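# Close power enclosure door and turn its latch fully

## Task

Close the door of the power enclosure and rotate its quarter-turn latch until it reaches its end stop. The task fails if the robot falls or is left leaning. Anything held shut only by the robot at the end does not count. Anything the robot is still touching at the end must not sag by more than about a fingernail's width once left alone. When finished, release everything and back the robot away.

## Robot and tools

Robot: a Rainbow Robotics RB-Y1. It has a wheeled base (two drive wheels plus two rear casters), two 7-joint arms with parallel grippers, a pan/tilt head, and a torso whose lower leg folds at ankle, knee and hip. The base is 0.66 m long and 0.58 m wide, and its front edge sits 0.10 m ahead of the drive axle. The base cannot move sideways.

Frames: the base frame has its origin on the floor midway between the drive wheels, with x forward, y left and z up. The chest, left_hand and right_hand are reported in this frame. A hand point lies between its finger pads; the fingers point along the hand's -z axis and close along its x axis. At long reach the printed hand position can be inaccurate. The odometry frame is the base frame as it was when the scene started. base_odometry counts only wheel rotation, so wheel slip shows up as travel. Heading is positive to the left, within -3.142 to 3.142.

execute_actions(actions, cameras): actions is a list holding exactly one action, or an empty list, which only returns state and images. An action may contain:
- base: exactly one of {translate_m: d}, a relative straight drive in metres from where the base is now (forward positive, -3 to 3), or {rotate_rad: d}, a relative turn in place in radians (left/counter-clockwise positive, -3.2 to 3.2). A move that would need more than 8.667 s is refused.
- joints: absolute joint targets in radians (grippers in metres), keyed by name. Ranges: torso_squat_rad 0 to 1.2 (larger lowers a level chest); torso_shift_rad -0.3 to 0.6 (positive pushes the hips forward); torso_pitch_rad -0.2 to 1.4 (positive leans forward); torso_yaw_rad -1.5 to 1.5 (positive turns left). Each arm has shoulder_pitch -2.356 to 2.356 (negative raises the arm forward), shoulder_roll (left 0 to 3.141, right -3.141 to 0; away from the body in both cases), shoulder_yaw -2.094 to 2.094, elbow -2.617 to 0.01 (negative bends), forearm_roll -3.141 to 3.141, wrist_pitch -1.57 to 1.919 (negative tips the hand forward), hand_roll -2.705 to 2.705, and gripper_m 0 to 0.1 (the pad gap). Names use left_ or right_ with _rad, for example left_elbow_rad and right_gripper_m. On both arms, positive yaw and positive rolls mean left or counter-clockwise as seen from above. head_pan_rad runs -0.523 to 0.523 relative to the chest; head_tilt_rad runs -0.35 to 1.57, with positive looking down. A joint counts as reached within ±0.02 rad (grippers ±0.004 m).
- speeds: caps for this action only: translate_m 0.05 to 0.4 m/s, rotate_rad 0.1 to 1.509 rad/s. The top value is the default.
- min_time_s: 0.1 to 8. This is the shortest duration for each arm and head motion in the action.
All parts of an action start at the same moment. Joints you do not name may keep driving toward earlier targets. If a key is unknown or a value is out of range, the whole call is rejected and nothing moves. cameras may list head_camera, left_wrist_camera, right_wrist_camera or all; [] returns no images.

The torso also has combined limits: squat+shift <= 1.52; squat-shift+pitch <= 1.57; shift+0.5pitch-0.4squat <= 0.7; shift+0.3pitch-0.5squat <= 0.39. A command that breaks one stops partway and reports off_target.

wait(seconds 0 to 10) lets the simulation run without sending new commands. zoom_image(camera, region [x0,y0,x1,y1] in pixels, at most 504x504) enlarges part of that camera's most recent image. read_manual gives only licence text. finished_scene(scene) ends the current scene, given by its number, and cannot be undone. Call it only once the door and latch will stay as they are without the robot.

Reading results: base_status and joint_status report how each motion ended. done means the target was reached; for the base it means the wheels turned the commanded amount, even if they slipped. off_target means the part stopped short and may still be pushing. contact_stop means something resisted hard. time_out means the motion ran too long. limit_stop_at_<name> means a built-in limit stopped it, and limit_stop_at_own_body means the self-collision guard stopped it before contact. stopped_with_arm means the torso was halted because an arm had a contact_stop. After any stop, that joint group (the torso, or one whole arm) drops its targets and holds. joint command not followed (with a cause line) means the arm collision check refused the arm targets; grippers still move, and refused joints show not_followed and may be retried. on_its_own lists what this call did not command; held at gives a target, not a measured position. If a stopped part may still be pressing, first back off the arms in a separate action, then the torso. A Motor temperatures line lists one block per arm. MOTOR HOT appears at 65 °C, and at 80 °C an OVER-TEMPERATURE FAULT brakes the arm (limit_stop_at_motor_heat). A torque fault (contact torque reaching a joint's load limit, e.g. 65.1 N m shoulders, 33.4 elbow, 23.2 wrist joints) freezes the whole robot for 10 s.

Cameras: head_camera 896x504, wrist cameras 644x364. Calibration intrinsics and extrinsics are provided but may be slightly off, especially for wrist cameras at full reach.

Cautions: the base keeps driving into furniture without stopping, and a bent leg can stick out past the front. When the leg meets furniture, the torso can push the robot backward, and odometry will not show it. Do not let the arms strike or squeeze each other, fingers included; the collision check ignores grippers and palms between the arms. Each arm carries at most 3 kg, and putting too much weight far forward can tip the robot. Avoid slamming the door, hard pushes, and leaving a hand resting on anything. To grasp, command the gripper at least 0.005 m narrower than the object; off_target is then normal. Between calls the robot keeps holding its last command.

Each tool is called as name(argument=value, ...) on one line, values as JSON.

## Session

execute_actions(actions=[])

Scene clock: 0.00 s.
Motor temperatures (°C, as the motors report them): left_arm=[27 31 28 28 33 31 35] | right_arm=[27 28 27 33 31 33 37]
base_odometry: x=+0.000 y=+0.000 heading=+0.000 (m, m, rad; odometry frame)
base_status: not commanded
joint_positions: torso_squat_rad=+0.350 torso_shift_rad=-0.001 torso_pitch_rad=-0.001 torso_yaw_rad=+0.000 left_shoulder_pitch_rad=+0.008 left_shoulder_roll_rad=+0.030 left_shoulder_yaw_rad=-0.027 left_elbow_rad=-0.176 left_forearm_roll_rad=-0.017 left_wrist_pitch_rad=-0.002 left_hand_roll_rad=+0.013 left_gripper_m=+0.101 right_shoulder_pitch_rad=-0.010 right_shoulder_roll_rad=-0.020 right_shoulder_yaw_rad=-0.021 right_elbow_rad=-0.207 right_forearm_roll_rad=-0.033 right_wrist_pitch_rad=+0.009 right_hand_roll_rad=-0.030 right_gripper_m=+0.099 head_pan_rad=-0.001 head_tilt_rad=+0.401
joint_status: not commanded
chest: x=-0.2285 y=-0.0009 z=+1.2475 quat_wxyz=(+1.000, +0.001, +0.000, +0.000) (m; base frame)
left_hand: x=-0.1482 y=+0.2404 z=+0.5671 quat_wxyz=(+0.996, +0.014, -0.085, -0.015) (m; base frame)
right_hand: x=-0.1221 y=-0.2370 z=+0.5695 quat_wxyz=(+0.994, -0.007, -0.104, -0.039) (m; base frame)
pictures: head_camera, left_wrist_camera, right_wrist_camera
camera_calibration (this result's frames):
head_camera: T_world_to_cam=[[-0.0149047, -0.998913, 0.044171, -0.0701729], [-0.350955, -0.036139, -0.935695, 1.33741], [0.936274, -0.0294483, -0.350034, 0.641789], [0, 0, 0, 1]] pos_world=[-0.132567, -0.00286446, 1.47915]
left_wrist_camera: T_world_to_cam=[[0.985136, 0.0225262, 0.170291, 0.0401149], [-0.0874295, -0.787591, 0.609965, -0.141023], [0.14786, -0.615787, -0.773915, 0.695018], [0, 0, 0, 1]] pos_world=[-0.154613, 0.316011, 0.617073]
right_wrist_camera: T_world_to_cam=[[-0.982318, 0.0482287, -0.180902, -0.00918292], [-0.0717798, 0.795396, 0.601825, -0.121972], [0.172914, 0.604169, -0.77787, 0.690586], [0, 0, 0, 1]] pos_world=[-0.137188, -0.319771, 0.60893]
Images, in order (width x height): head_camera 896x504, left_wrist_camera 644x364, right_wrist_camera 644x364.

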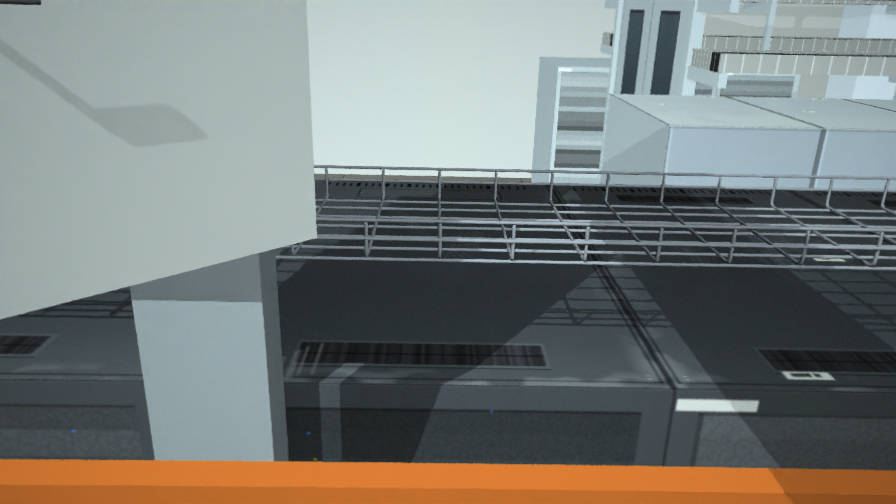

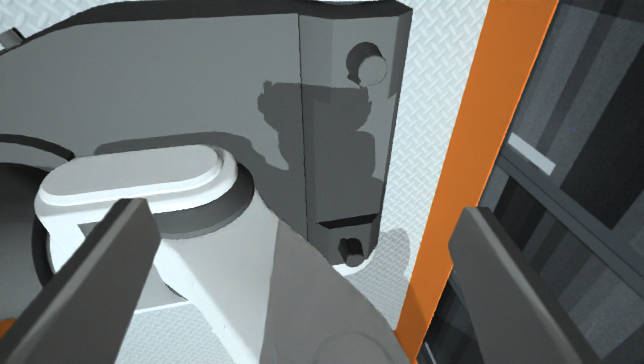

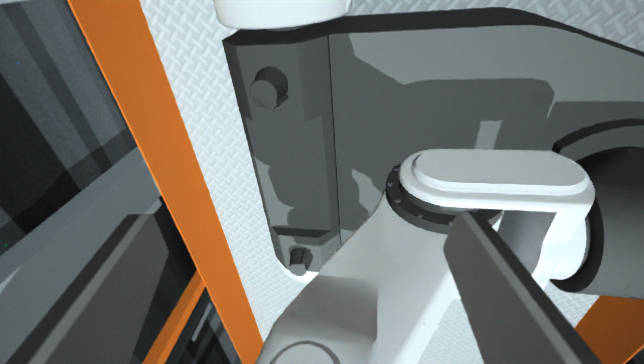

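execute_actions(actions=[{"joints": {"head_tilt_rad": 0.05, "head_pan_rad": 0.5, "left_shoulder_pitch_rad": 0.2, "left_elbow_rad": -2.4, "left_wrist_pitch_rad": 1.1, "left_shoulder_roll_rad": 0.35}}], cameras=["head_camera", "left_wrist_camera"])

Scene clock: 17.10 s.
Motor temperatures (°C, as the motors report them): left_arm=[27 31 28 28 33 31 35] | right_arm=[27 28 27 32 30 33 37]
base_odometry: x=+0.000 y=+0.000 heading=+0.000 (m, m, rad; odometry frame)
base_status: not commanded
joint_positions: torso_squat_rad=+0.350 torso_shift_rad=-0.001 torso_pitch_rad=-0.001 torso_yaw_rad=+0.000 left_shoulder_pitch_rad=+0.200 left_shoulder_roll_rad=+0.350 left_shoulder_yaw_rad=-0.027 left_elbow_rad=-2.400 left_forearm_roll_rad=-0.017 left_wrist_pitch_rad=+1.100 left_hand_roll_rad=+0.013 left_gripper_m=+0.101 right_shoulder_pitch_rad=-0.010 right_shoulder_roll_rad=-0.020 right_shoulder_yaw_rad=-0.021 right_elbow_rad=-0.207 right_forearm_roll_rad=-0.033 right_wrist_pitch_rad=+0.009 right_hand_roll_rad=-0.030 right_gripper_m=+0.099 head_pan_rad=+0.500 head_tilt_rad=+0.050
joint_status: all done
chest: x=-0.2285 y=-0.0009 z=+1.2475 quat_wxyz=(+1.000, +0.001, +0.000, +0.000) (m; base frame)
left_hand: x=+0.1777 y=+0.2987 z=+1.0852 quat_wxyz=(+0.840, +0.145, -0.514, -0.095) (m; base frame)
right_hand: x=-0.1221 y=-0.2370 z=+0.5695 quat_wxyz=(+0.994, -0.007, -0.104, -0.039) (m; base frame)
pictures: head_camera, left_wrist_camera
camera_calibration (this result's frames):
head_camera: T_world_to_cam=[[0.453497, -0.890499, 0.0367673, 0.0374577], [0.0105873, -0.0358678, -0.9993, 1.5042], [0.891195, 0.453569, -0.00683798, 0.136201], [0, 0, 0, 1]] pos_world=[-0.154294, 0.0255318, 1.5027]
left_wrist_camera: T_world_to_cam=[[0.452785, -0.25567, 0.854177, -0.934882], [-0.556093, -0.829824, 0.0463949, 0.324842], [0.696955, -0.496009, -0.517908, 0.672511], [0, 0, 0, 1]] pos_world=[0.135234, 0.364112, 1.13178]
Images, in order (width x height): head_camera 896x504, left_wrist_camera 644x364.

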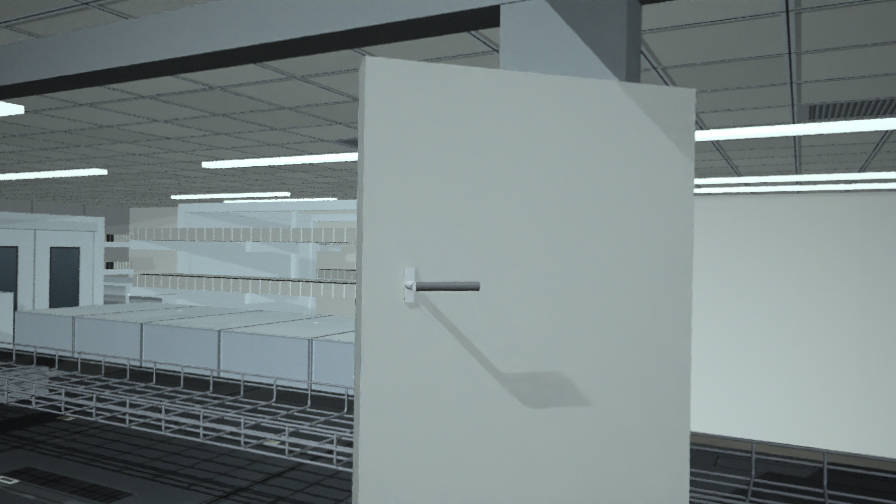

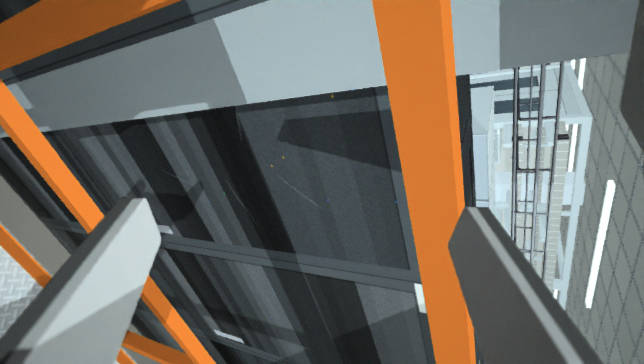

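execute_actions(actions=[{"joints": {"torso_yaw_rad": 0.2, "left_shoulder_pitch_rad": -0.845, "left_shoulder_roll_rad": 0.663, "left_shoulder_yaw_rad": 0.6, "left_elbow_rad": -1.981, "left_forearm_roll_rad": 0.604, "left_wrist_pitch_rad": 1.472, "left_hand_roll_rad": -0.031, "left_gripper_m": 0.08, "head_pan_rad": 0.35, "head_tilt_rad": 0.13}, "min_time_s": 1.6}], cameras=["head_camera", "left_wrist_camera"])

Scene clock: 122.47 s.
Motor temperatures (°C, as the motors report them): left_arm=[27 32 28 29 33 31 35] | right_arm=[27 28 27 32 30 33 37]
base_odometry: x=+0.000 y=+0.000 heading=+0.000 (m, m, rad; odometry frame)
base_status: not commanded
joint_positions: torso_squat_rad=+0.350 torso_shift_rad=-0.001 torso_pitch_rad=-0.001 torso_yaw_rad=+0.200 left_shoulder_pitch_rad=-0.845 left_shoulder_roll_rad=+0.663 left_shoulder_yaw_rad=+0.600 left_elbow_rad=-1.981 left_forearm_roll_rad=+0.604 left_wrist_pitch_rad=+1.472 left_hand_roll_rad=-0.031 left_gripper_m=+0.080 right_shoulder_pitch_rad=-0.010 right_shoulder_roll_rad=-0.020 right_shoulder_yaw_rad=-0.021 right_elbow_rad=-0.207 right_forearm_roll_rad=-0.033 right_wrist_pitch_rad=+0.009 right_hand_roll_rad=-0.030 right_gripper_m=+0.099 head_pan_rad=+0.350 head_tilt_rad=+0.130
joint_status: all done
chest: x=-0.2285 y=-0.0009 z=+1.2475 quat_wxyz=(+0.995, +0.001, +0.000, +0.100) (m; base frame)
left_hand: x=+0.1742 y=+0.4814 z=+1.4723 quat_wxyz=(+0.703, +0.071, -0.704, +0.070) (m; base frame)
right_hand: x=-0.0772 y=-0.2113 z=+0.5696 quat_wxyz=(+0.993, +0.004, -0.105, +0.060) (m; base frame)
pictures: head_camera, left_wrist_camera
camera_calibration (this result's frames):
head_camera: T_world_to_cam=[[0.499728, -0.865304, 0.0389984, 0.0477663], [-0.0555946, -0.0769723, -0.995482, 1.48526], [0.864396, 0.495303, -0.0865715, 0.244376], [0, 0, 0, 1]] pos_world=[-0.152536, 0.034616, 1.49784]
left_wrist_camera: T_world_to_cam=[[-0.0109125, 0.0529453, 0.998538, -1.4976], [-0.4705, -0.881419, 0.0415934, 0.473502], [0.882333, -0.469358, 0.0345292, 0.107628], [0, 0, 0, 1]] pos_world=[0.111476, 0.547161, 1.472]
Images, in order (width x height): head_camera 896x504, left_wrist_camera 644x364.

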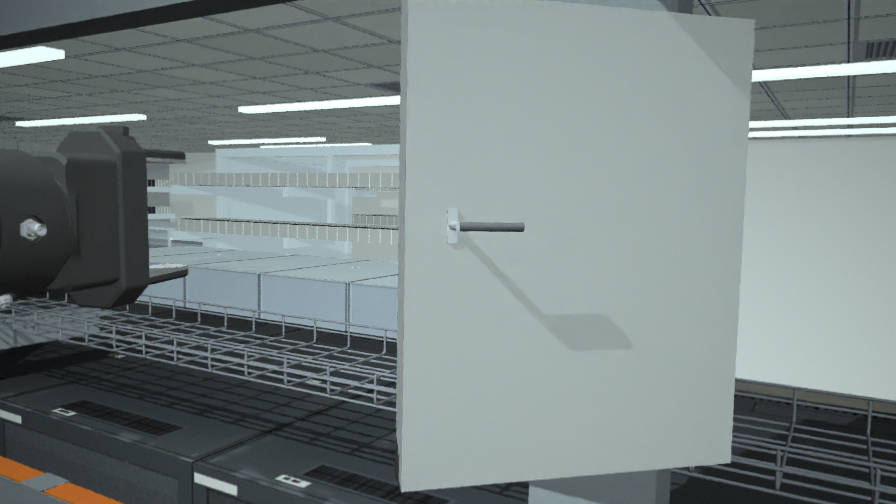

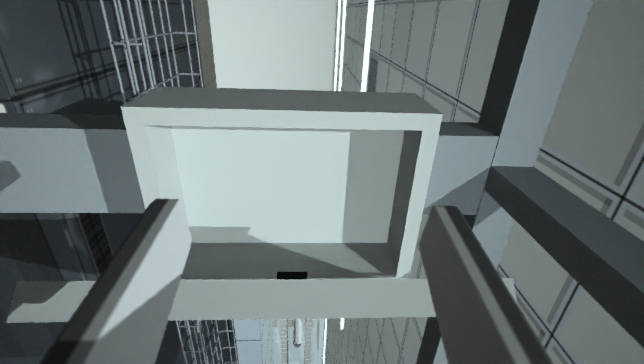

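execute_actions(actions=[])

Scene clock: 142.93 s.
Motor temperatures (°C, as the motors report them): left_arm=[27 32 28 29 33 31 35] | right_arm=[27 28 27 32 30 33 37]
base_odometry: x=+0.000 y=+0.000 heading=+0.000 (m, m, rad; odometry frame)
base_status: not commanded
joint_positions: torso_squat_rad=+0.350 torso_shift_rad=-0.001 torso_pitch_rad=-0.001 torso_yaw_rad=+0.200 left_shoulder_pitch_rad=-0.845 left_shoulder_roll_rad=+0.663 left_shoulder_yaw_rad=+0.600 left_elbow_rad=-1.981 left_forearm_roll_rad=+0.604 left_wrist_pitch_rad=+1.472 left_hand_roll_rad=-0.031 left_gripper_m=+0.080 right_shoulder_pitch_rad=-0.010 right_shoulder_roll_rad=-0.020 right_shoulder_yaw_rad=-0.021 right_elbow_rad=-0.207 right_forearm_roll_rad=-0.033 right_wrist_pitch_rad=+0.009 right_hand_roll_rad=-0.030 right_gripper_m=+0.099 head_pan_rad=+0.350 head_tilt_rad=+0.130
joint_status: all done
chest: x=-0.2285 y=-0.0009 z=+1.2475 quat_wxyz=(+0.995, +0.001, +0.000, +0.100) (m; base frame)
left_hand: x=+0.1742 y=+0.4814 z=+1.4723 quat_wxyz=(+0.703, +0.071, -0.704, +0.070) (m; base frame)
right_hand: x=-0.0772 y=-0.2113 z=+0.5696 quat_wxyz=(+0.993, +0.004, -0.105, +0.060) (m; base frame)
pictures: head_camera, left_wrist_camera, right_wrist_camera
camera_calibration (this result's frames):
head_camera: T_world_to_cam=[[0.499728, -0.865304, 0.0389984, 0.0477662], [-0.0555943, -0.0769721, -0.995482, 1.48526], [0.864396, 0.495303, -0.0865712, 0.244376], [0, 0, 0, 1]] pos_world=[-0.152536, 0.0346159, 1.49784]
left_wrist_camera: T_world_to_cam=[[-0.0109071, 0.0529491, 0.998538, -1.4976], [-0.470501, -0.881419, 0.0415994, 0.473494], [0.882332, -0.469359, 0.0345263, 0.107632], [0, 0, 0, 1]] pos_world=[0.111477, 0.547161, 1.472]
right_wrist_camera: T_world_to_cam=[[-0.972338, -0.147464, -0.181143, -0.00678589], [-0.228182, 0.765407, 0.601734, -0.157597], [0.0499138, 0.626423, -0.777884, 0.662534], [0, 0, 0, 1]] pos_world=[-0.0756285, -0.295402, 0.608976]
Images, in order (width x height): head_camera 896x504, left_wrist_camera 644x364, right_wrist_camera 644x364.

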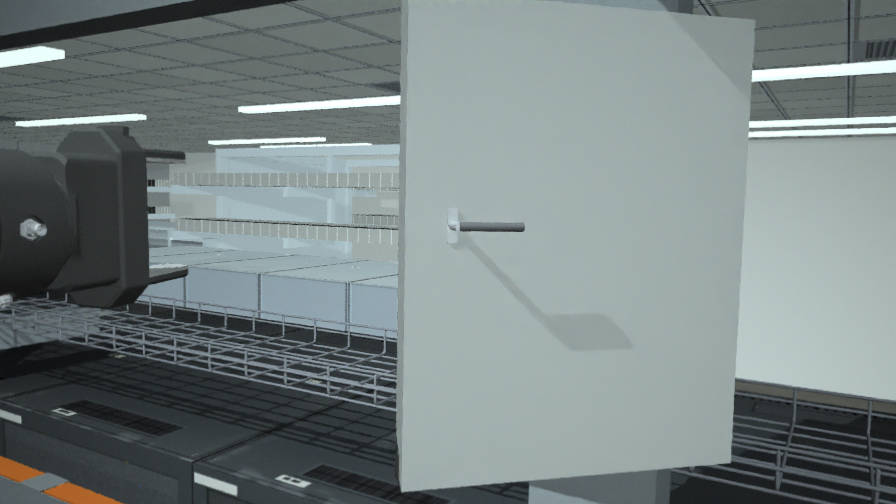

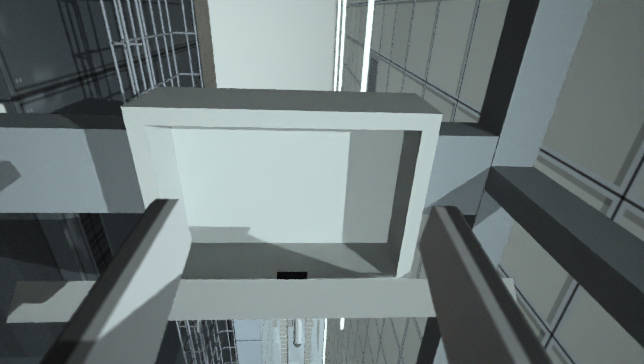

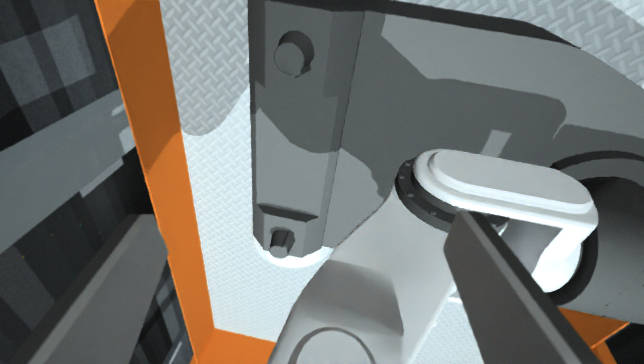

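zoom_image(camera="head_camera", region=[380, 160, 680, 380])

zoom_image(camera="left_wrist_camera", region=[200, 230, 420, 364])

Region (380, 160, 680, 380) of head_camera's 896x504 image, scaled by 1.680, with more detail than that image has; it fills the top 370 rows of this view, and the rest is white.

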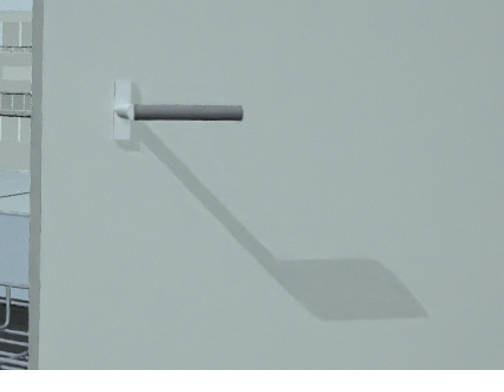

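Region (200, 230, 420, 364) of left_wrist_camera's 644x364 image, scaled by 2.291, with more detail than that image has; it fills the top 307 rows of this view, and the rest is white.

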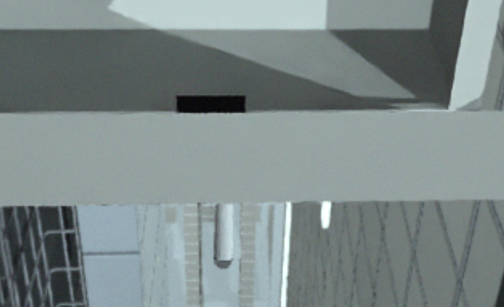

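execute_actions(actions=[{"joints": {"torso_shift_rad": -0.16, "torso_yaw_rad": 0.0, "left_hand_roll_rad": 2.41, "head_pan_rad": 0.52}}], cameras=["head_camera", "left_wrist_camera"])

Scene clock: 265.13 s.
Motor temperatures (°C, as the motors report them): left_arm=[28 32 28 29 33 31 35] | right_arm=[27 28 27 32 30 33 37]
base_odometry: x=+0.000 y=+0.000 heading=+0.000 (m, m, rad; odometry frame)
base_status: not commanded
joint_positions: torso_squat_rad=+0.350 torso_shift_rad=-0.160 torso_pitch_rad=-0.001 torso_yaw_rad=+0.000 left_shoulder_pitch_rad=-0.845 left_shoulder_roll_rad=+0.663 left_shoulder_yaw_rad=+0.600 left_elbow_rad=-1.981 left_forearm_roll_rad=+0.604 left_wrist_pitch_rad=+1.472 left_hand_roll_rad=+2.410 left_gripper_m=+0.080 right_shoulder_pitch_rad=-0.010 right_shoulder_roll_rad=-0.020 right_shoulder_yaw_rad=-0.021 right_elbow_rad=-0.207 right_forearm_roll_rad=-0.033 right_wrist_pitch_rad=+0.009 right_hand_roll_rad=-0.030 right_gripper_m=+0.099 head_pan_rad=+0.520 head_tilt_rad=+0.130
joint_status: all done
chest: x=-0.3330 y=-0.0009 z=+1.2391 quat_wxyz=(+1.000, +0.001, +0.000, +0.000) (m; base frame)
left_hand: x=+0.1575 y=+0.3917 z=+1.4639 quat_wxyz=(+0.243, -0.664, -0.243, +0.664) (m; base frame)
right_hand: x=-0.2266 y=-0.2370 z=+0.5611 quat_wxyz=(+0.994, -0.007, -0.104, -0.039) (m; base frame)
pictures: head_camera, left_wrist_camera
camera_calibration (this result's frames):
head_camera: T_world_to_cam=[[0.473485, -0.879937, 0.0390318, 0.0880874], [-0.057783, -0.0752498, -0.995489, 1.4701], [0.878905, 0.469093, -0.086475, 0.340102], [0, 0, 0, 1]] pos_world=[-0.255679, 0.0285965, 1.48944]
left_wrist_camera: T_world_to_cam=[[0.000310572, 0.602604, -0.79804, 0.928263], [-0.636394, 0.615699, 0.46467, -0.792663], [0.771364, 0.507723, 0.383685, -0.79586], [0, 0, 0, 1]] pos_world=[0.109164, 0.332744, 1.41448]
Images, in order (width x height): head_camera 896x504, left_wrist_camera 644x364.

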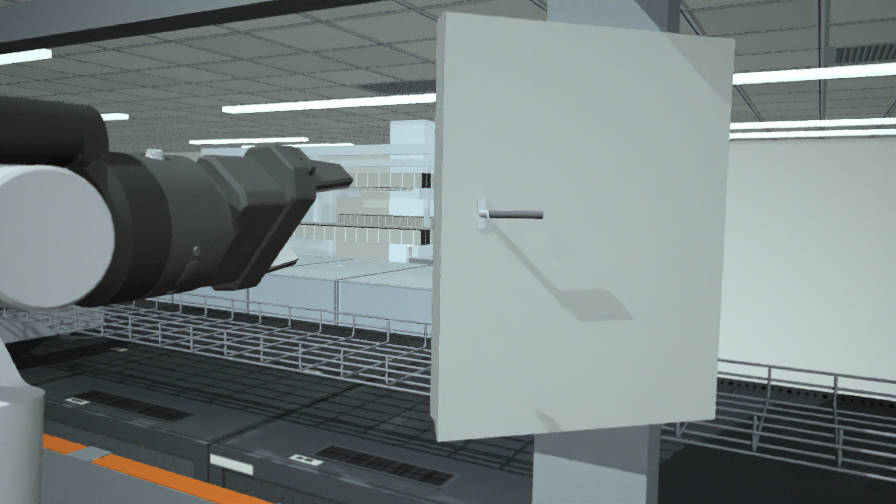

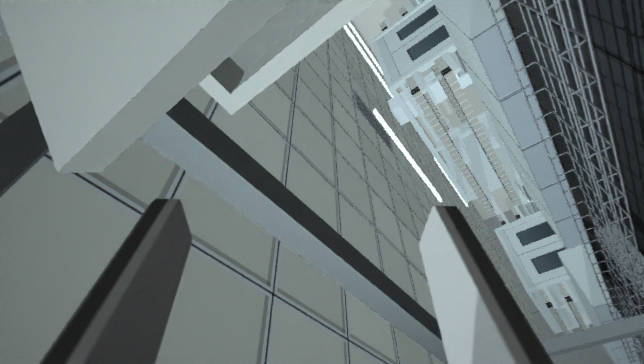

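zoom_image(camera="head_camera", region=[260, 130, 560, 300])

Region (260, 130, 560, 300) of head_camera's 896x504 image, scaled by 1.680, with more detail than that image has; it fills the top 286 rows of this view, and the rest is white.

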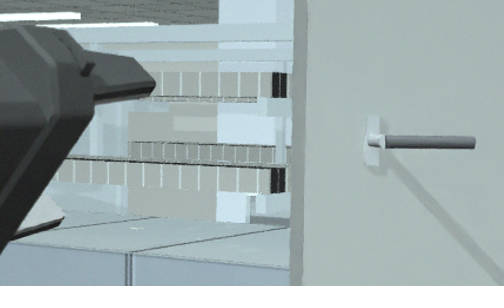

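execute_actions(actions=[{"joints": {"torso_yaw_rad": -0.25}}], cameras=["head_camera", "left_wrist_camera"])

Scene clock: 296.37 s.
Motor temperatures (°C, as the motors report them): left_arm=[28 32 28 29 33 31 35] | right_arm=[27 28 27 32 30 33 37]
base_odometry: x=+0.000 y=+0.000 heading=+0.000 (m, m, rad; odometry frame)
base_status: not commanded
joint_positions: torso_squat_rad=+0.350 torso_shift_rad=-0.160 torso_pitch_rad=-0.001 torso_yaw_rad=-0.250 left_shoulder_pitch_rad=-0.845 left_shoulder_roll_rad=+0.663 left_shoulder_yaw_rad=+0.600 left_elbow_rad=-1.981 left_forearm_roll_rad=+0.604 left_wrist_pitch_rad=+1.472 left_hand_roll_rad=+2.410 left_gripper_m=+0.080 right_shoulder_pitch_rad=-0.010 right_shoulder_roll_rad=-0.020 right_shoulder_yaw_rad=-0.021 right_elbow_rad=-0.207 right_forearm_roll_rad=-0.033 right_wrist_pitch_rad=+0.009 right_hand_roll_rad=-0.030 right_gripper_m=+0.099 head_pan_rad=+0.520 head_tilt_rad=+0.130
joint_status: all done
chest: x=-0.3330 y=-0.0009 z=+1.2391 quat_wxyz=(+0.992, +0.001, +0.000, -0.125) (m; base frame)
left_hand: x=+0.2395 y=+0.2582 z=+1.4638 quat_wxyz=(+0.324, -0.689, -0.158, +0.629) (m; base frame)
right_hand: x=-0.2885 y=-0.2559 z=+0.5611 quat_wxyz=(+0.981, -0.020, -0.103, -0.163) (m; base frame)
pictures: head_camera, left_wrist_camera
camera_calibration (this result's frames):
head_camera: T_world_to_cam=[[0.240989, -0.969754, 0.0387569, 0.0109279], [-0.0749119, -0.058401, -0.995479, 1.4644], [0.967632, 0.236996, -0.0867201, 0.36973], [0, 0, 0, 1]] pos_world=[-0.250695, 0.00849538, 1.48942]
left_wrist_camera: T_world_to_cam=[[0.149189, 0.583874, -0.798019, 0.977812], [-0.464184, 0.753952, 0.464854, -0.735416], [0.873084, 0.301076, 0.383506, -0.761998], [0, 0, 0, 1]] pos_world=[0.178042, 0.212969, 1.4144]
Images, in order (width x height): head_camera 896x504, left_wrist_camera 644x364.

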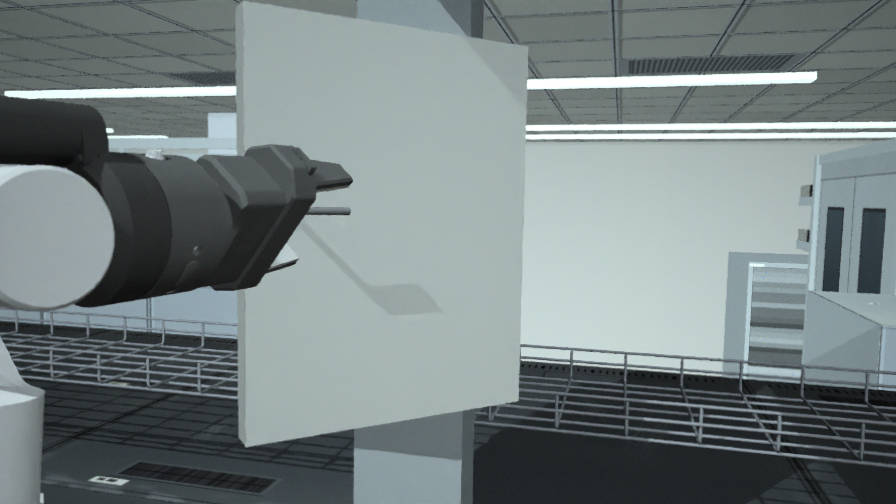

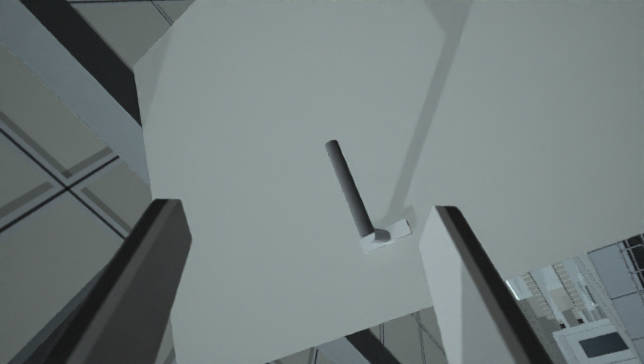

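execute_actions(actions=[{"joints": {"torso_shift_rad": 0.0, "torso_yaw_rad": -0.21}}], cameras=["head_camera", "left_wrist_camera"])

Scene clock: 369.97 s.
Motor temperatures (°C, as the motors report them): left_arm=[28 32 28 29 33 31 35] | right_arm=[27 28 27 32 30 33 37]
base_odometry: x=+0.000 y=+0.000 heading=+0.000 (m, m, rad; odometry frame)
base_status: not commanded
joint_positions: torso_squat_rad=+0.350 torso_shift_rad=+0.000 torso_pitch_rad=-0.001 torso_yaw_rad=-0.210 left_shoulder_pitch_rad=-0.845 left_shoulder_roll_rad=+0.663 left_shoulder_yaw_rad=+0.600 left_elbow_rad=-1.981 left_forearm_roll_rad=+0.604 left_wrist_pitch_rad=+1.472 left_hand_roll_rad=+2.410 left_gripper_m=+0.080 right_shoulder_pitch_rad=-0.010 right_shoulder_roll_rad=-0.020 right_shoulder_yaw_rad=-0.021 right_elbow_rad=-0.207 right_forearm_roll_rad=-0.033 right_wrist_pitch_rad=+0.009 right_hand_roll_rad=-0.030 right_gripper_m=+0.099 head_pan_rad=+0.520 head_tilt_rad=+0.130
joint_status: all done
chest: x=-0.2282 y=-0.0009 z=+1.2475 quat_wxyz=(+0.994, +0.001, +0.000, -0.105) (m; base frame)
left_hand: x=+0.3335 y=+0.2808 z=+1.4721 quat_wxyz=(+0.311, -0.686, -0.172, +0.635) (m; base frame)
right_hand: x=-0.1736 y=-0.2539 z=+0.5695 quat_wxyz=(+0.984, -0.018, -0.103, -0.143) (m; base frame)
pictures: head_camera, left_wrist_camera
camera_calibration (this result's frames):
head_camera: T_world_to_cam=[[0.279589, -0.959338, 0.0387426, -0.00583737], [-0.0726648, -0.0613791, -0.995466, 1.48112], [0.957366, 0.275507, -0.086871, 0.266888], [0, 0, 0, 1]] pos_world=[-0.146253, 0.01178, 1.49781]
left_wrist_camera: T_world_to_cam=[[0.125659, 0.589341, -0.798052, 0.963552], [-0.493873, 0.734827, 0.464886, -0.697499], [0.860407, 0.335719, 0.383397, -0.85947], [0, 0, 0, 1]] pos_world=[0.273939, 0.233221, 1.42274]
Images, in order (width x height): head_camera 896x504, left_wrist_camera 644x364.

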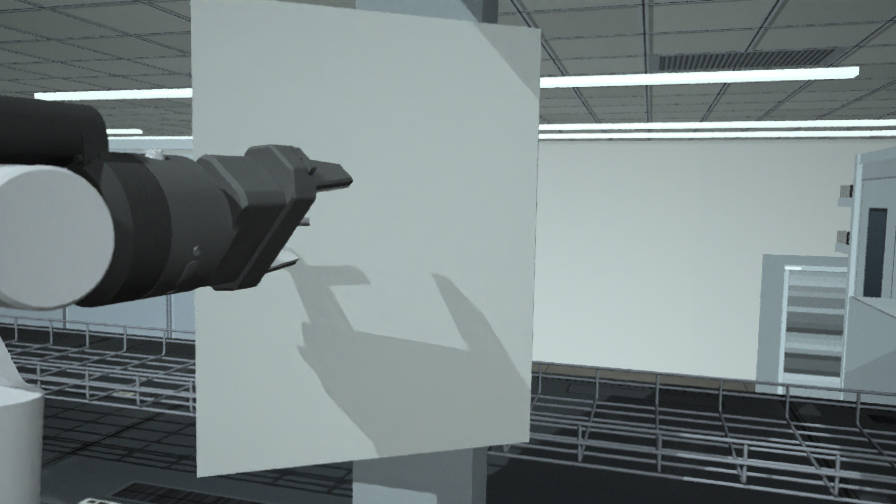

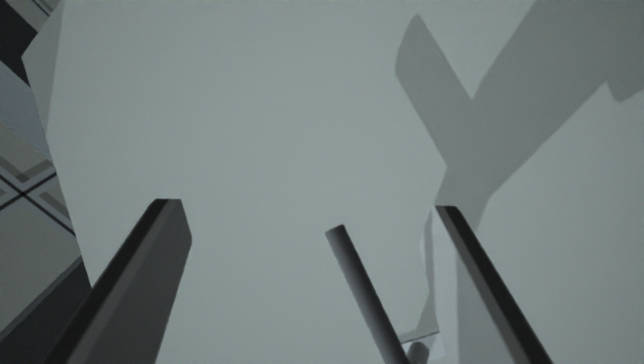

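execute_actions(actions=[{"base": {"translate_m": 0.04}, "speeds": {"translate_m": 0.05}, "joints": {"torso_shift_rad": 0.09, "torso_yaw_rad": -0.14}}], cameras=["head_camera", "left_wrist_camera"])

Scene clock: 376.70 s.
Motor temperatures (°C, as the motors report them): left_arm=[28 32 28 29 33 31 35] | right_arm=[27 28 27 32 30 33 37]
base_odometry: x=+0.040 y=+0.000 heading=+0.000 (m, m, rad; odometry frame)
base_status: done
joint_positions: torso_squat_rad=+0.350 torso_shift_rad=+0.090 torso_pitch_rad=-0.001 torso_yaw_rad=-0.140 left_shoulder_pitch_rad=-0.845 left_shoulder_roll_rad=+0.663 left_shoulder_yaw_rad=+0.600 left_elbow_rad=-1.981 left_forearm_roll_rad=+0.604 left_wrist_pitch_rad=+1.472 left_hand_roll_rad=+2.410 left_gripper_m=+0.080 right_shoulder_pitch_rad=-0.010 right_shoulder_roll_rad=-0.020 right_shoulder_yaw_rad=-0.021 right_elbow_rad=-0.207 right_forearm_roll_rad=-0.033 right_wrist_pitch_rad=+0.009 right_hand_roll_rad=-0.030 right_gripper_m=+0.099 head_pan_rad=+0.520 head_tilt_rad=+0.130
joint_status: all done
chest: x=-0.1691 y=-0.0009 z=+1.2449 quat_wxyz=(+0.998, +0.001, +0.000, -0.070) (m; base frame)
left_hand: x=+0.3715 y=+0.3195 z=+1.4696 quat_wxyz=(+0.289, -0.679, -0.196, +0.645) (m; base frame)
right_hand: x=-0.0967 y=-0.2495 z=+0.5669 quat_wxyz=(+0.989, -0.014, -0.104, -0.109) (m; base frame)
pictures: head_camera, left_wrist_camera
camera_calibration (this result's frames):
head_camera: T_world_to_cam=[[0.346026, -0.937421, 0.0388366, -0.0110995], [-0.0680599, -0.0663643, -0.995472, 1.48354], [0.935753, 0.341816, -0.0867645, 0.206373], [0, 0, 0, 1]] pos_world=[-0.0883035, 0.0175079, 1.49516]
left_wrist_camera: T_world_to_cam=[[0.0842713, 0.59663, -0.79808, 0.947048], [-0.544131, 0.698522, 0.464746, -0.675469], [0.834757, 0.395095, 0.38351, -0.913707], [0, 0, 0, 1]] pos_world=[0.315371, 0.267794, 1.42016]
Images, in order (width x height): head_camera 896x504, left_wrist_camera 644x364.

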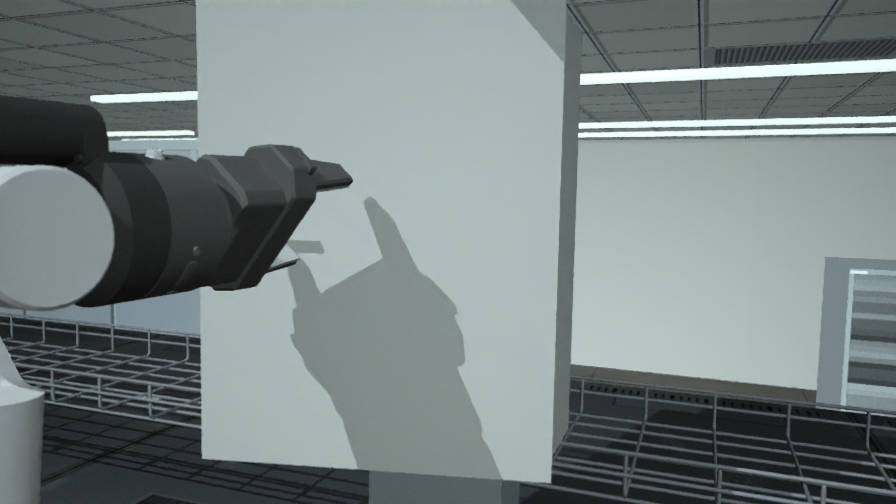

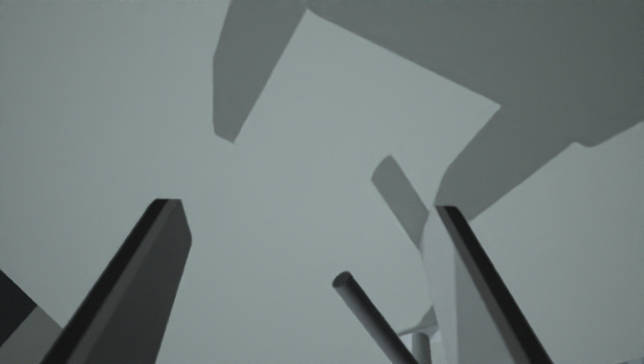

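execute_actions(actions=[{"base": {"translate_m": 0.07}, "speeds": {"translate_m": 0.06}, "joints": {"torso_yaw_rad": -0.05, "left_gripper_m": 0.06}}], cameras=["head_camera", "left_wrist_camera"])

Scene clock: 394.10 s.
Motor temperatures (°C, as the motors report them): left_arm=[28 32 28 29 33 31 35] | right_arm=[27 28 27 32 30 33 37]
base_odometry: x=+0.110 y=+0.000 heading=-0.001 (m, m, rad; odometry frame)
base_status: done
joint_positions: torso_squat_rad=+0.350 torso_shift_rad=+0.090 torso_pitch_rad=-0.001 torso_yaw_rad=-0.050 left_shoulder_pitch_rad=-0.845 left_shoulder_roll_rad=+0.663 left_shoulder_yaw_rad=+0.600 left_elbow_rad=-1.981 left_forearm_roll_rad=+0.604 left_wrist_pitch_rad=+1.472 left_hand_roll_rad=+2.410 left_gripper_m=+0.060 right_shoulder_pitch_rad=-0.010 right_shoulder_roll_rad=-0.020 right_shoulder_yaw_rad=-0.021 right_elbow_rad=-0.207 right_forearm_roll_rad=-0.033 right_wrist_pitch_rad=+0.009 right_hand_roll_rad=-0.030 right_gripper_m=+0.099 head_pan_rad=+0.520 head_tilt_rad=+0.130
joint_status: all done
chest: x=-0.1691 y=-0.0009 z=+1.2448 quat_wxyz=(+1.000, +0.001, +0.000, -0.025) (m; base frame)
left_hand: x=+0.3404 y=+0.3669 z=+1.4696 quat_wxyz=(+0.260, -0.670, -0.226, +0.658) (m; base frame)
right_hand: x=-0.0746 y=-0.2420 z=+0.5669 quat_wxyz=(+0.992, -0.009, -0.104, -0.064) (m; base frame)
pictures: head_camera, left_wrist_camera
camera_calibration (this result's frames):
head_camera: T_world_to_cam=[[0.428946, -0.902489, 0.0389682, 0.00280805], [-0.0616508, -0.0722854, -0.995477, 1.48463], [0.901224, 0.424603, -0.0866457, 0.200474], [0, 0, 0, 1]] pos_world=[-0.0903477, 0.0247293, 1.49517]
left_wrist_camera: T_world_to_cam=[[0.0303717, 0.6017, -0.798144, 0.938034], [-0.604913, 0.646744, 0.464545, -0.685547], [0.795712, 0.468699, 0.383619, -0.920393], [0, 0, 0, 1]] pos_world=[0.289182, 0.310346, 1.42023]
Images, in order (width x height): head_camera 896x504, left_wrist_camera 644x364.

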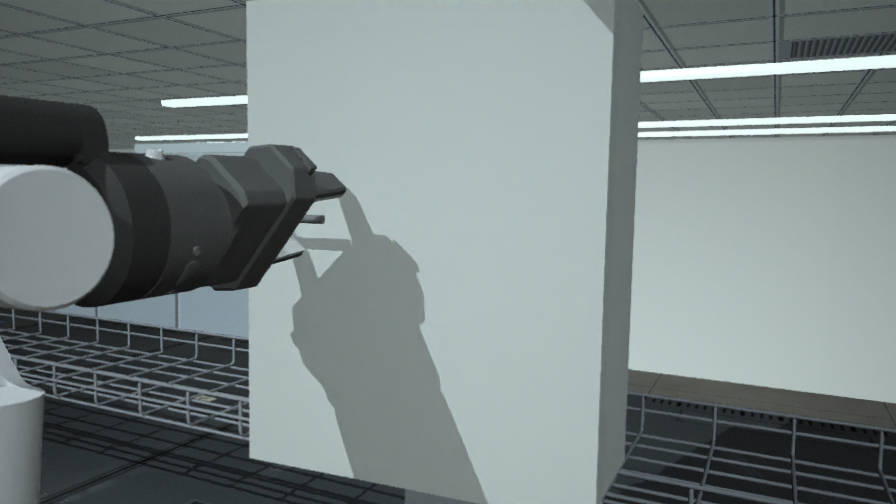

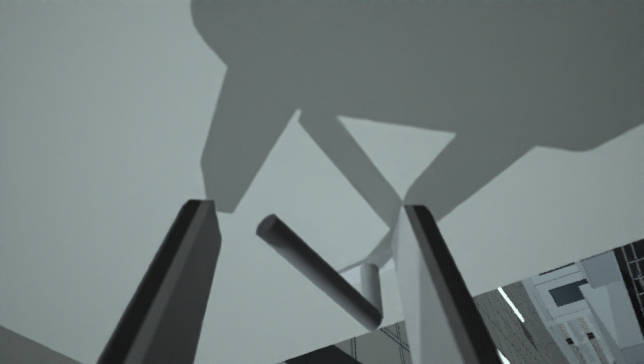

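execute_actions(actions=[{"base": {"translate_m": 0.02}, "speeds": {"translate_m": 0.05}, "joints": {"torso_yaw_rad": 0.017, "torso_shift_rad": 0.13}}], cameras=["head_camera", "left_wrist_camera"])

Scene clock: 413.57 s.
Motor temperatures (°C, as the motors report them): left_arm=[28 32 28 29 33 31 35] | right_arm=[27 28 27 32 30 33 37]
base_odometry: x=+0.130 y=+0.000 heading=-0.001 (m, m, rad; odometry frame)
base_status: done
joint_positions: torso_squat_rad=+0.350 torso_shift_rad=+0.130 torso_pitch_rad=-0.001 torso_yaw_rad=+0.017 left_shoulder_pitch_rad=-0.846 left_shoulder_roll_rad=+0.663 left_shoulder_yaw_rad=+0.600 left_elbow_rad=-1.982 left_forearm_roll_rad=+0.604 left_wrist_pitch_rad=+1.472 left_hand_roll_rad=+2.410 left_gripper_m=+0.060 right_shoulder_pitch_rad=-0.010 right_shoulder_roll_rad=-0.020 right_shoulder_yaw_rad=-0.021 right_elbow_rad=-0.207 right_forearm_roll_rad=-0.033 right_wrist_pitch_rad=+0.009 right_hand_roll_rad=-0.030 right_gripper_m=+0.099 head_pan_rad=+0.520 head_tilt_rad=+0.130
joint_status: all done
chest: x=-0.1435 y=-0.0010 z=+1.2420 quat_wxyz=(+1.000, +0.001, -0.001, +0.009) (m; base frame)
left_hand: x=+0.3396 y=+0.4001 z=+1.4679 quat_wxyz=(+0.237, -0.663, -0.249, +0.665) (m; base frame)
right_hand: x=-0.0323 y=-0.2352 z=+0.5641 quat_wxyz=(+0.994, -0.006, -0.105, -0.031) (m; base frame)
pictures: head_camera, left_wrist_camera
camera_calibration (this result's frames):
head_camera: T_world_to_cam=[[0.48852, -0.871666, 0.0393297, 0.0000004438], [-0.0557926, -0.0761871, -0.995531, 1.48425], [0.870767, 0.484142, -0.0858514, 0.171884], [0, 0, 0, 1]] pos_world=[-0.0668617, 0.0298643, 1.49237]
left_wrist_camera: T_world_to_cam=[[-0.00819232, 0.602916, -0.797763, 0.928667], [-0.648217, 0.604264, 0.463335, -0.673245], [0.761411, 0.520919, 0.38587, -0.947195], [0, 0, 0, 1]] pos_world=[0.292404, 0.340322, 1.41829]
Images, in order (width x height): head_camera 896x504, left_wrist_camera 644x364.

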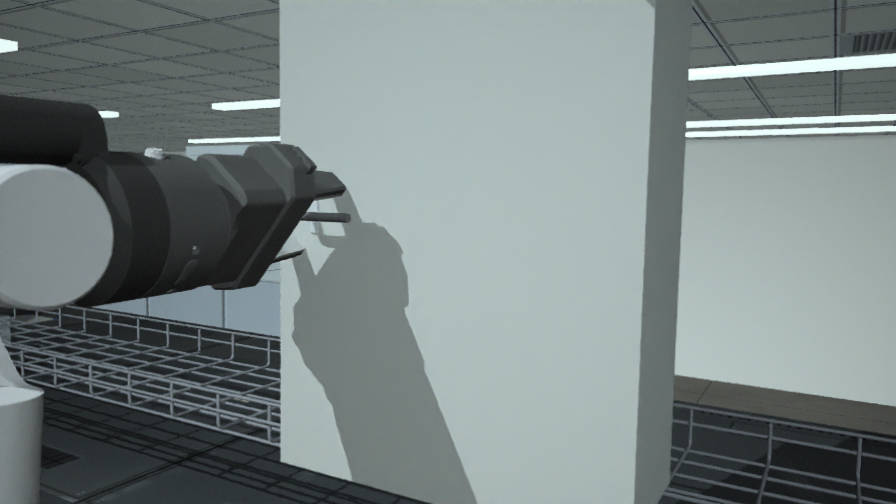

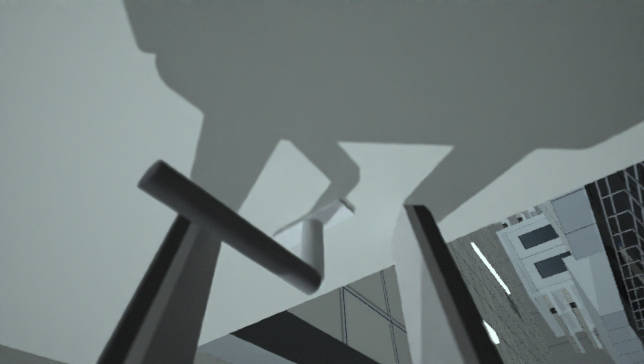

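execute_actions(actions=[{"base": {"translate_m": 0.006}, "speeds": {"translate_m": 0.05}}], cameras=["head_camera", "left_wrist_camera"])

Scene clock: 422.10 s.
Motor temperatures (°C, as the motors report them): left_arm=[28 32 28 29 33 31 35] | right_arm=[27 28 27 32 30 33 37]
base_odometry: x=+0.136 y=+0.000 heading=+0.000 (m, m, rad; odometry frame)
base_status: done
joint_positions: torso_squat_rad=+0.350 torso_shift_rad=+0.128 torso_pitch_rad=-0.004 torso_yaw_rad=+0.018 left_shoulder_pitch_rad=-0.846 left_shoulder_roll_rad=+0.664 left_shoulder_yaw_rad=+0.601 left_elbow_rad=-1.984 left_forearm_roll_rad=+0.604 left_wrist_pitch_rad=+1.473 left_hand_roll_rad=+2.410 left_gripper_m=+0.060 right_shoulder_pitch_rad=-0.010 right_shoulder_roll_rad=-0.020 right_shoulder_yaw_rad=-0.021 right_elbow_rad=-0.207 right_forearm_roll_rad=-0.033 right_wrist_pitch_rad=+0.009 right_hand_roll_rad=-0.030 right_gripper_m=+0.099 head_pan_rad=+0.520 head_tilt_rad=+0.130
joint_status: not commanded
chest: x=-0.1450 y=-0.0010 z=+1.2420 quat_wxyz=(+1.000, +0.001, -0.002, +0.009) (m; base frame)
left_hand: x=+0.3366 y=+0.4007 z=+1.4696 quat_wxyz=(+0.236, -0.664, -0.251, +0.664) (m; base frame)
right_hand: x=-0.0322 y=-0.2351 z=+0.5644 quat_wxyz=(+0.994, -0.006, -0.106, -0.030) (m; base frame)
pictures: head_camera, left_wrist_camera
camera_calibration (this result's frames):
head_camera: T_world_to_cam=[[0.488943, -0.871377, 0.0404591, -0.000617549], [-0.0534933, -0.0762454, -0.995653, 1.48467], [0.870674, 0.484653, -0.0838925, 0.170716], [0, 0, 0, 1]] pos_world=[-0.068916, 0.0299228, 1.49256]
left_wrist_camera: T_world_to_cam=[[-0.00596352, 0.603516, -0.797329, 0.928071], [-0.650989, 0.602902, 0.461219, -0.671756], [0.759064, 0.521803, 0.389286, -0.950518], [0, 0, 0, 1]] pos_world=[0.289733, 0.340881, 1.41983]
Images, in order (width x height): head_camera 896x504, left_wrist_camera 644x364.

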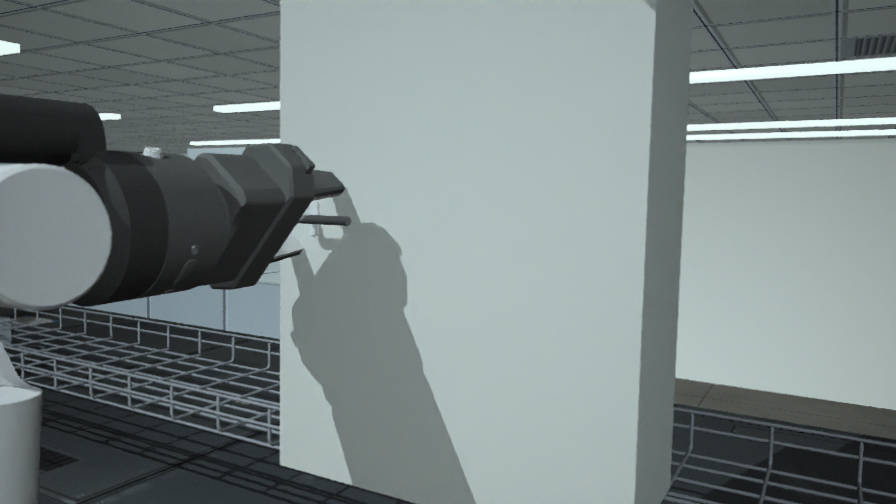

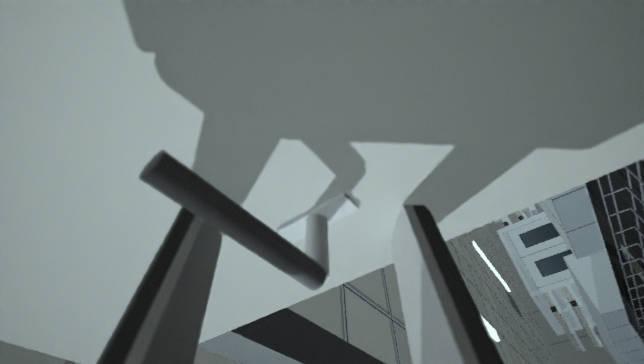

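zoom_image(camera="head_camera", region=[260, 420, 460, 504])

zoom_image(camera="head_camera", region=[580, 380, 740, 504])

Region (260, 420, 460, 504) of head_camera's 896x504 image, scaled by 2.520, with more detail than that image has; it fills the top 212 rows of this view, and the rest is white.

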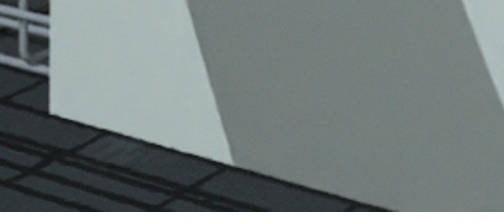

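Region (580, 380, 740, 504) of head_camera's 896x504 image, scaled by 3.150, with more detail than that image has; it fills the top 391 rows of this view, and the rest is white.

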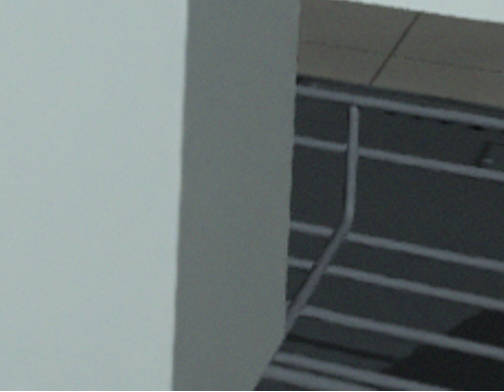

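zoom_image(camera="head_camera", region=[660, 40, 896, 160])

zoom_image(camera="head_camera", region=[60, 80, 296, 160])

zoom_image(camera="head_camera", region=[660, 364, 896, 504])

Region (660, 40, 896, 160) of head_camera's 896x504 image, scaled by 2.136, with more detail than that image has; it fills the top 256 rows of this view, and the rest is white.

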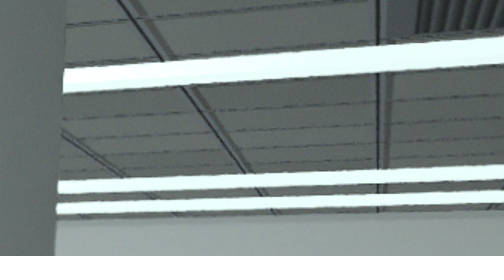

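Region (60, 80, 296, 160) of head_camera's 896x504 image, scaled by 2.136, with more detail than that image has; it fills the top 171 rows of this view, and the rest is white.

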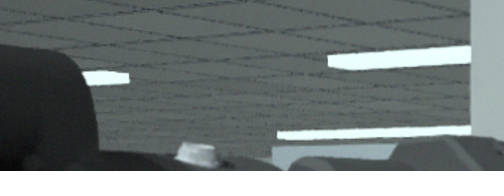

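Region (660, 364, 896, 504) of head_camera's 896x504 image, scaled by 2.136, with more detail than that image has; it fills the top 299 rows of this view, and the rest is white.

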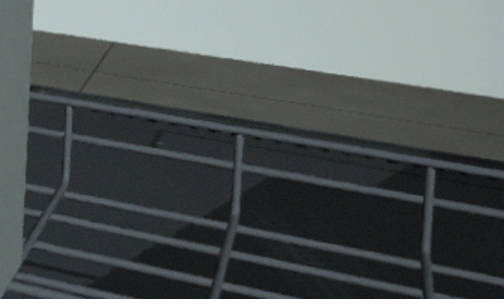

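execute_actions(actions=[{"joints": {"left_hand_roll_rad": 1.25, "torso_squat_rad": 0.39}, "min_time_s": 1.3}], cameras=["head_camera", "left_wrist_camera"])

Scene clock: 464.17 s.
Motor temperatures (°C, as the motors report them): left_arm=[28 32 28 30 33 33 35] | right_arm=[27 28 27 32 30 33 37]
base_odometry: x=+0.136 y=+0.000 heading=-0.001 (m, m, rad; odometry frame)
base_status: not commanded
joint_positions: torso_squat_rad=+0.390 torso_shift_rad=+0.129 torso_pitch_rad=-0.004 torso_yaw_rad=+0.017 left_shoulder_pitch_rad=-0.855 left_shoulder_roll_rad=+0.667 left_shoulder_yaw_rad=+0.602 left_elbow_rad=-1.986 left_forearm_roll_rad=+0.605 left_wrist_pitch_rad=+1.468 left_hand_roll_rad=+1.251 left_gripper_m=+0.060 right_shoulder_pitch_rad=-0.010 right_shoulder_roll_rad=-0.020 right_shoulder_yaw_rad=-0.021 right_elbow_rad=-0.207 right_forearm_roll_rad=-0.033 right_wrist_pitch_rad=+0.009 right_hand_roll_rad=-0.030 right_gripper_m=+0.099 head_pan_rad=+0.520 head_tilt_rad=+0.130
joint_status: all done
chest: x=-0.1460 y=-0.0019 z=+1.2319 quat_wxyz=(+1.000, +0.002, -0.002, +0.008) (m; base frame)
left_hand: x=+0.3343 y=+0.3976 z=+1.4668 quat_wxyz=(+0.558, -0.421, -0.578, +0.421) (m; base frame)
right_hand: x=-0.0335 y=-0.2350 z=+0.5539 quat_wxyz=(+0.994, -0.005, -0.106, -0.031) (m; base frame)
pictures: head_camera, left_wrist_camera
camera_calibration (this result's frames):
head_camera: T_world_to_cam=[[0.488239, -0.871845, 0.0388536, 0.00132842], [-0.0536591, -0.0744263, -0.995782, 1.47464], [0.871059, 0.484095, -0.0831202, 0.170342], [0, 0, 0, 1]] pos_world=[-0.0698986, 0.0284485, 1.48253]
left_wrist_camera: T_world_to_cam=[[-0.0208838, 0.971047, 0.237974, -0.732041], [-0.650392, -0.19397, 0.734415, -0.754192], [0.759311, -0.139439, 0.635613, -1.04448], [0, 0, 0, 1]] pos_world=[0.287274, 0.418915, 1.39198]
Images, in order (width x height): head_camera 896x504, left_wrist_camera 644x364.

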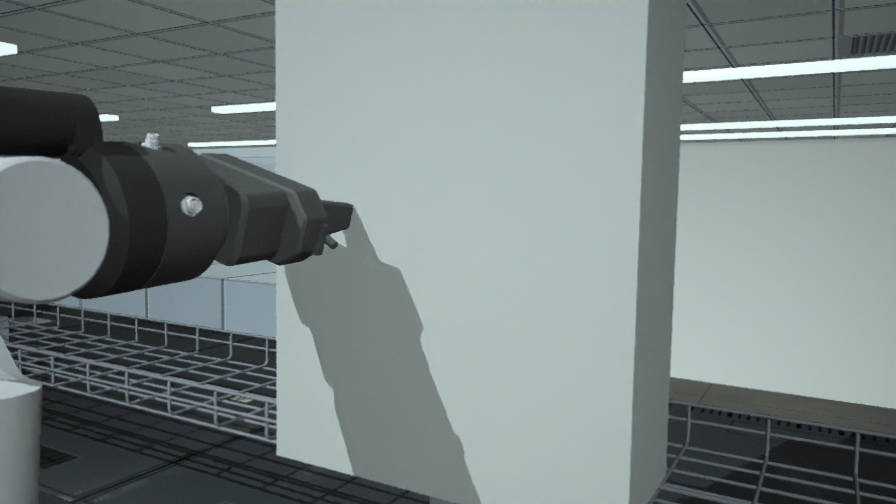

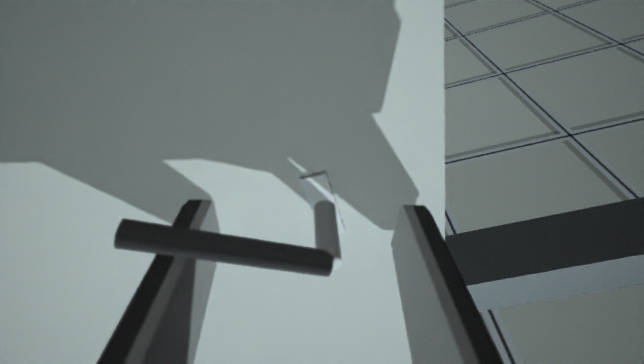

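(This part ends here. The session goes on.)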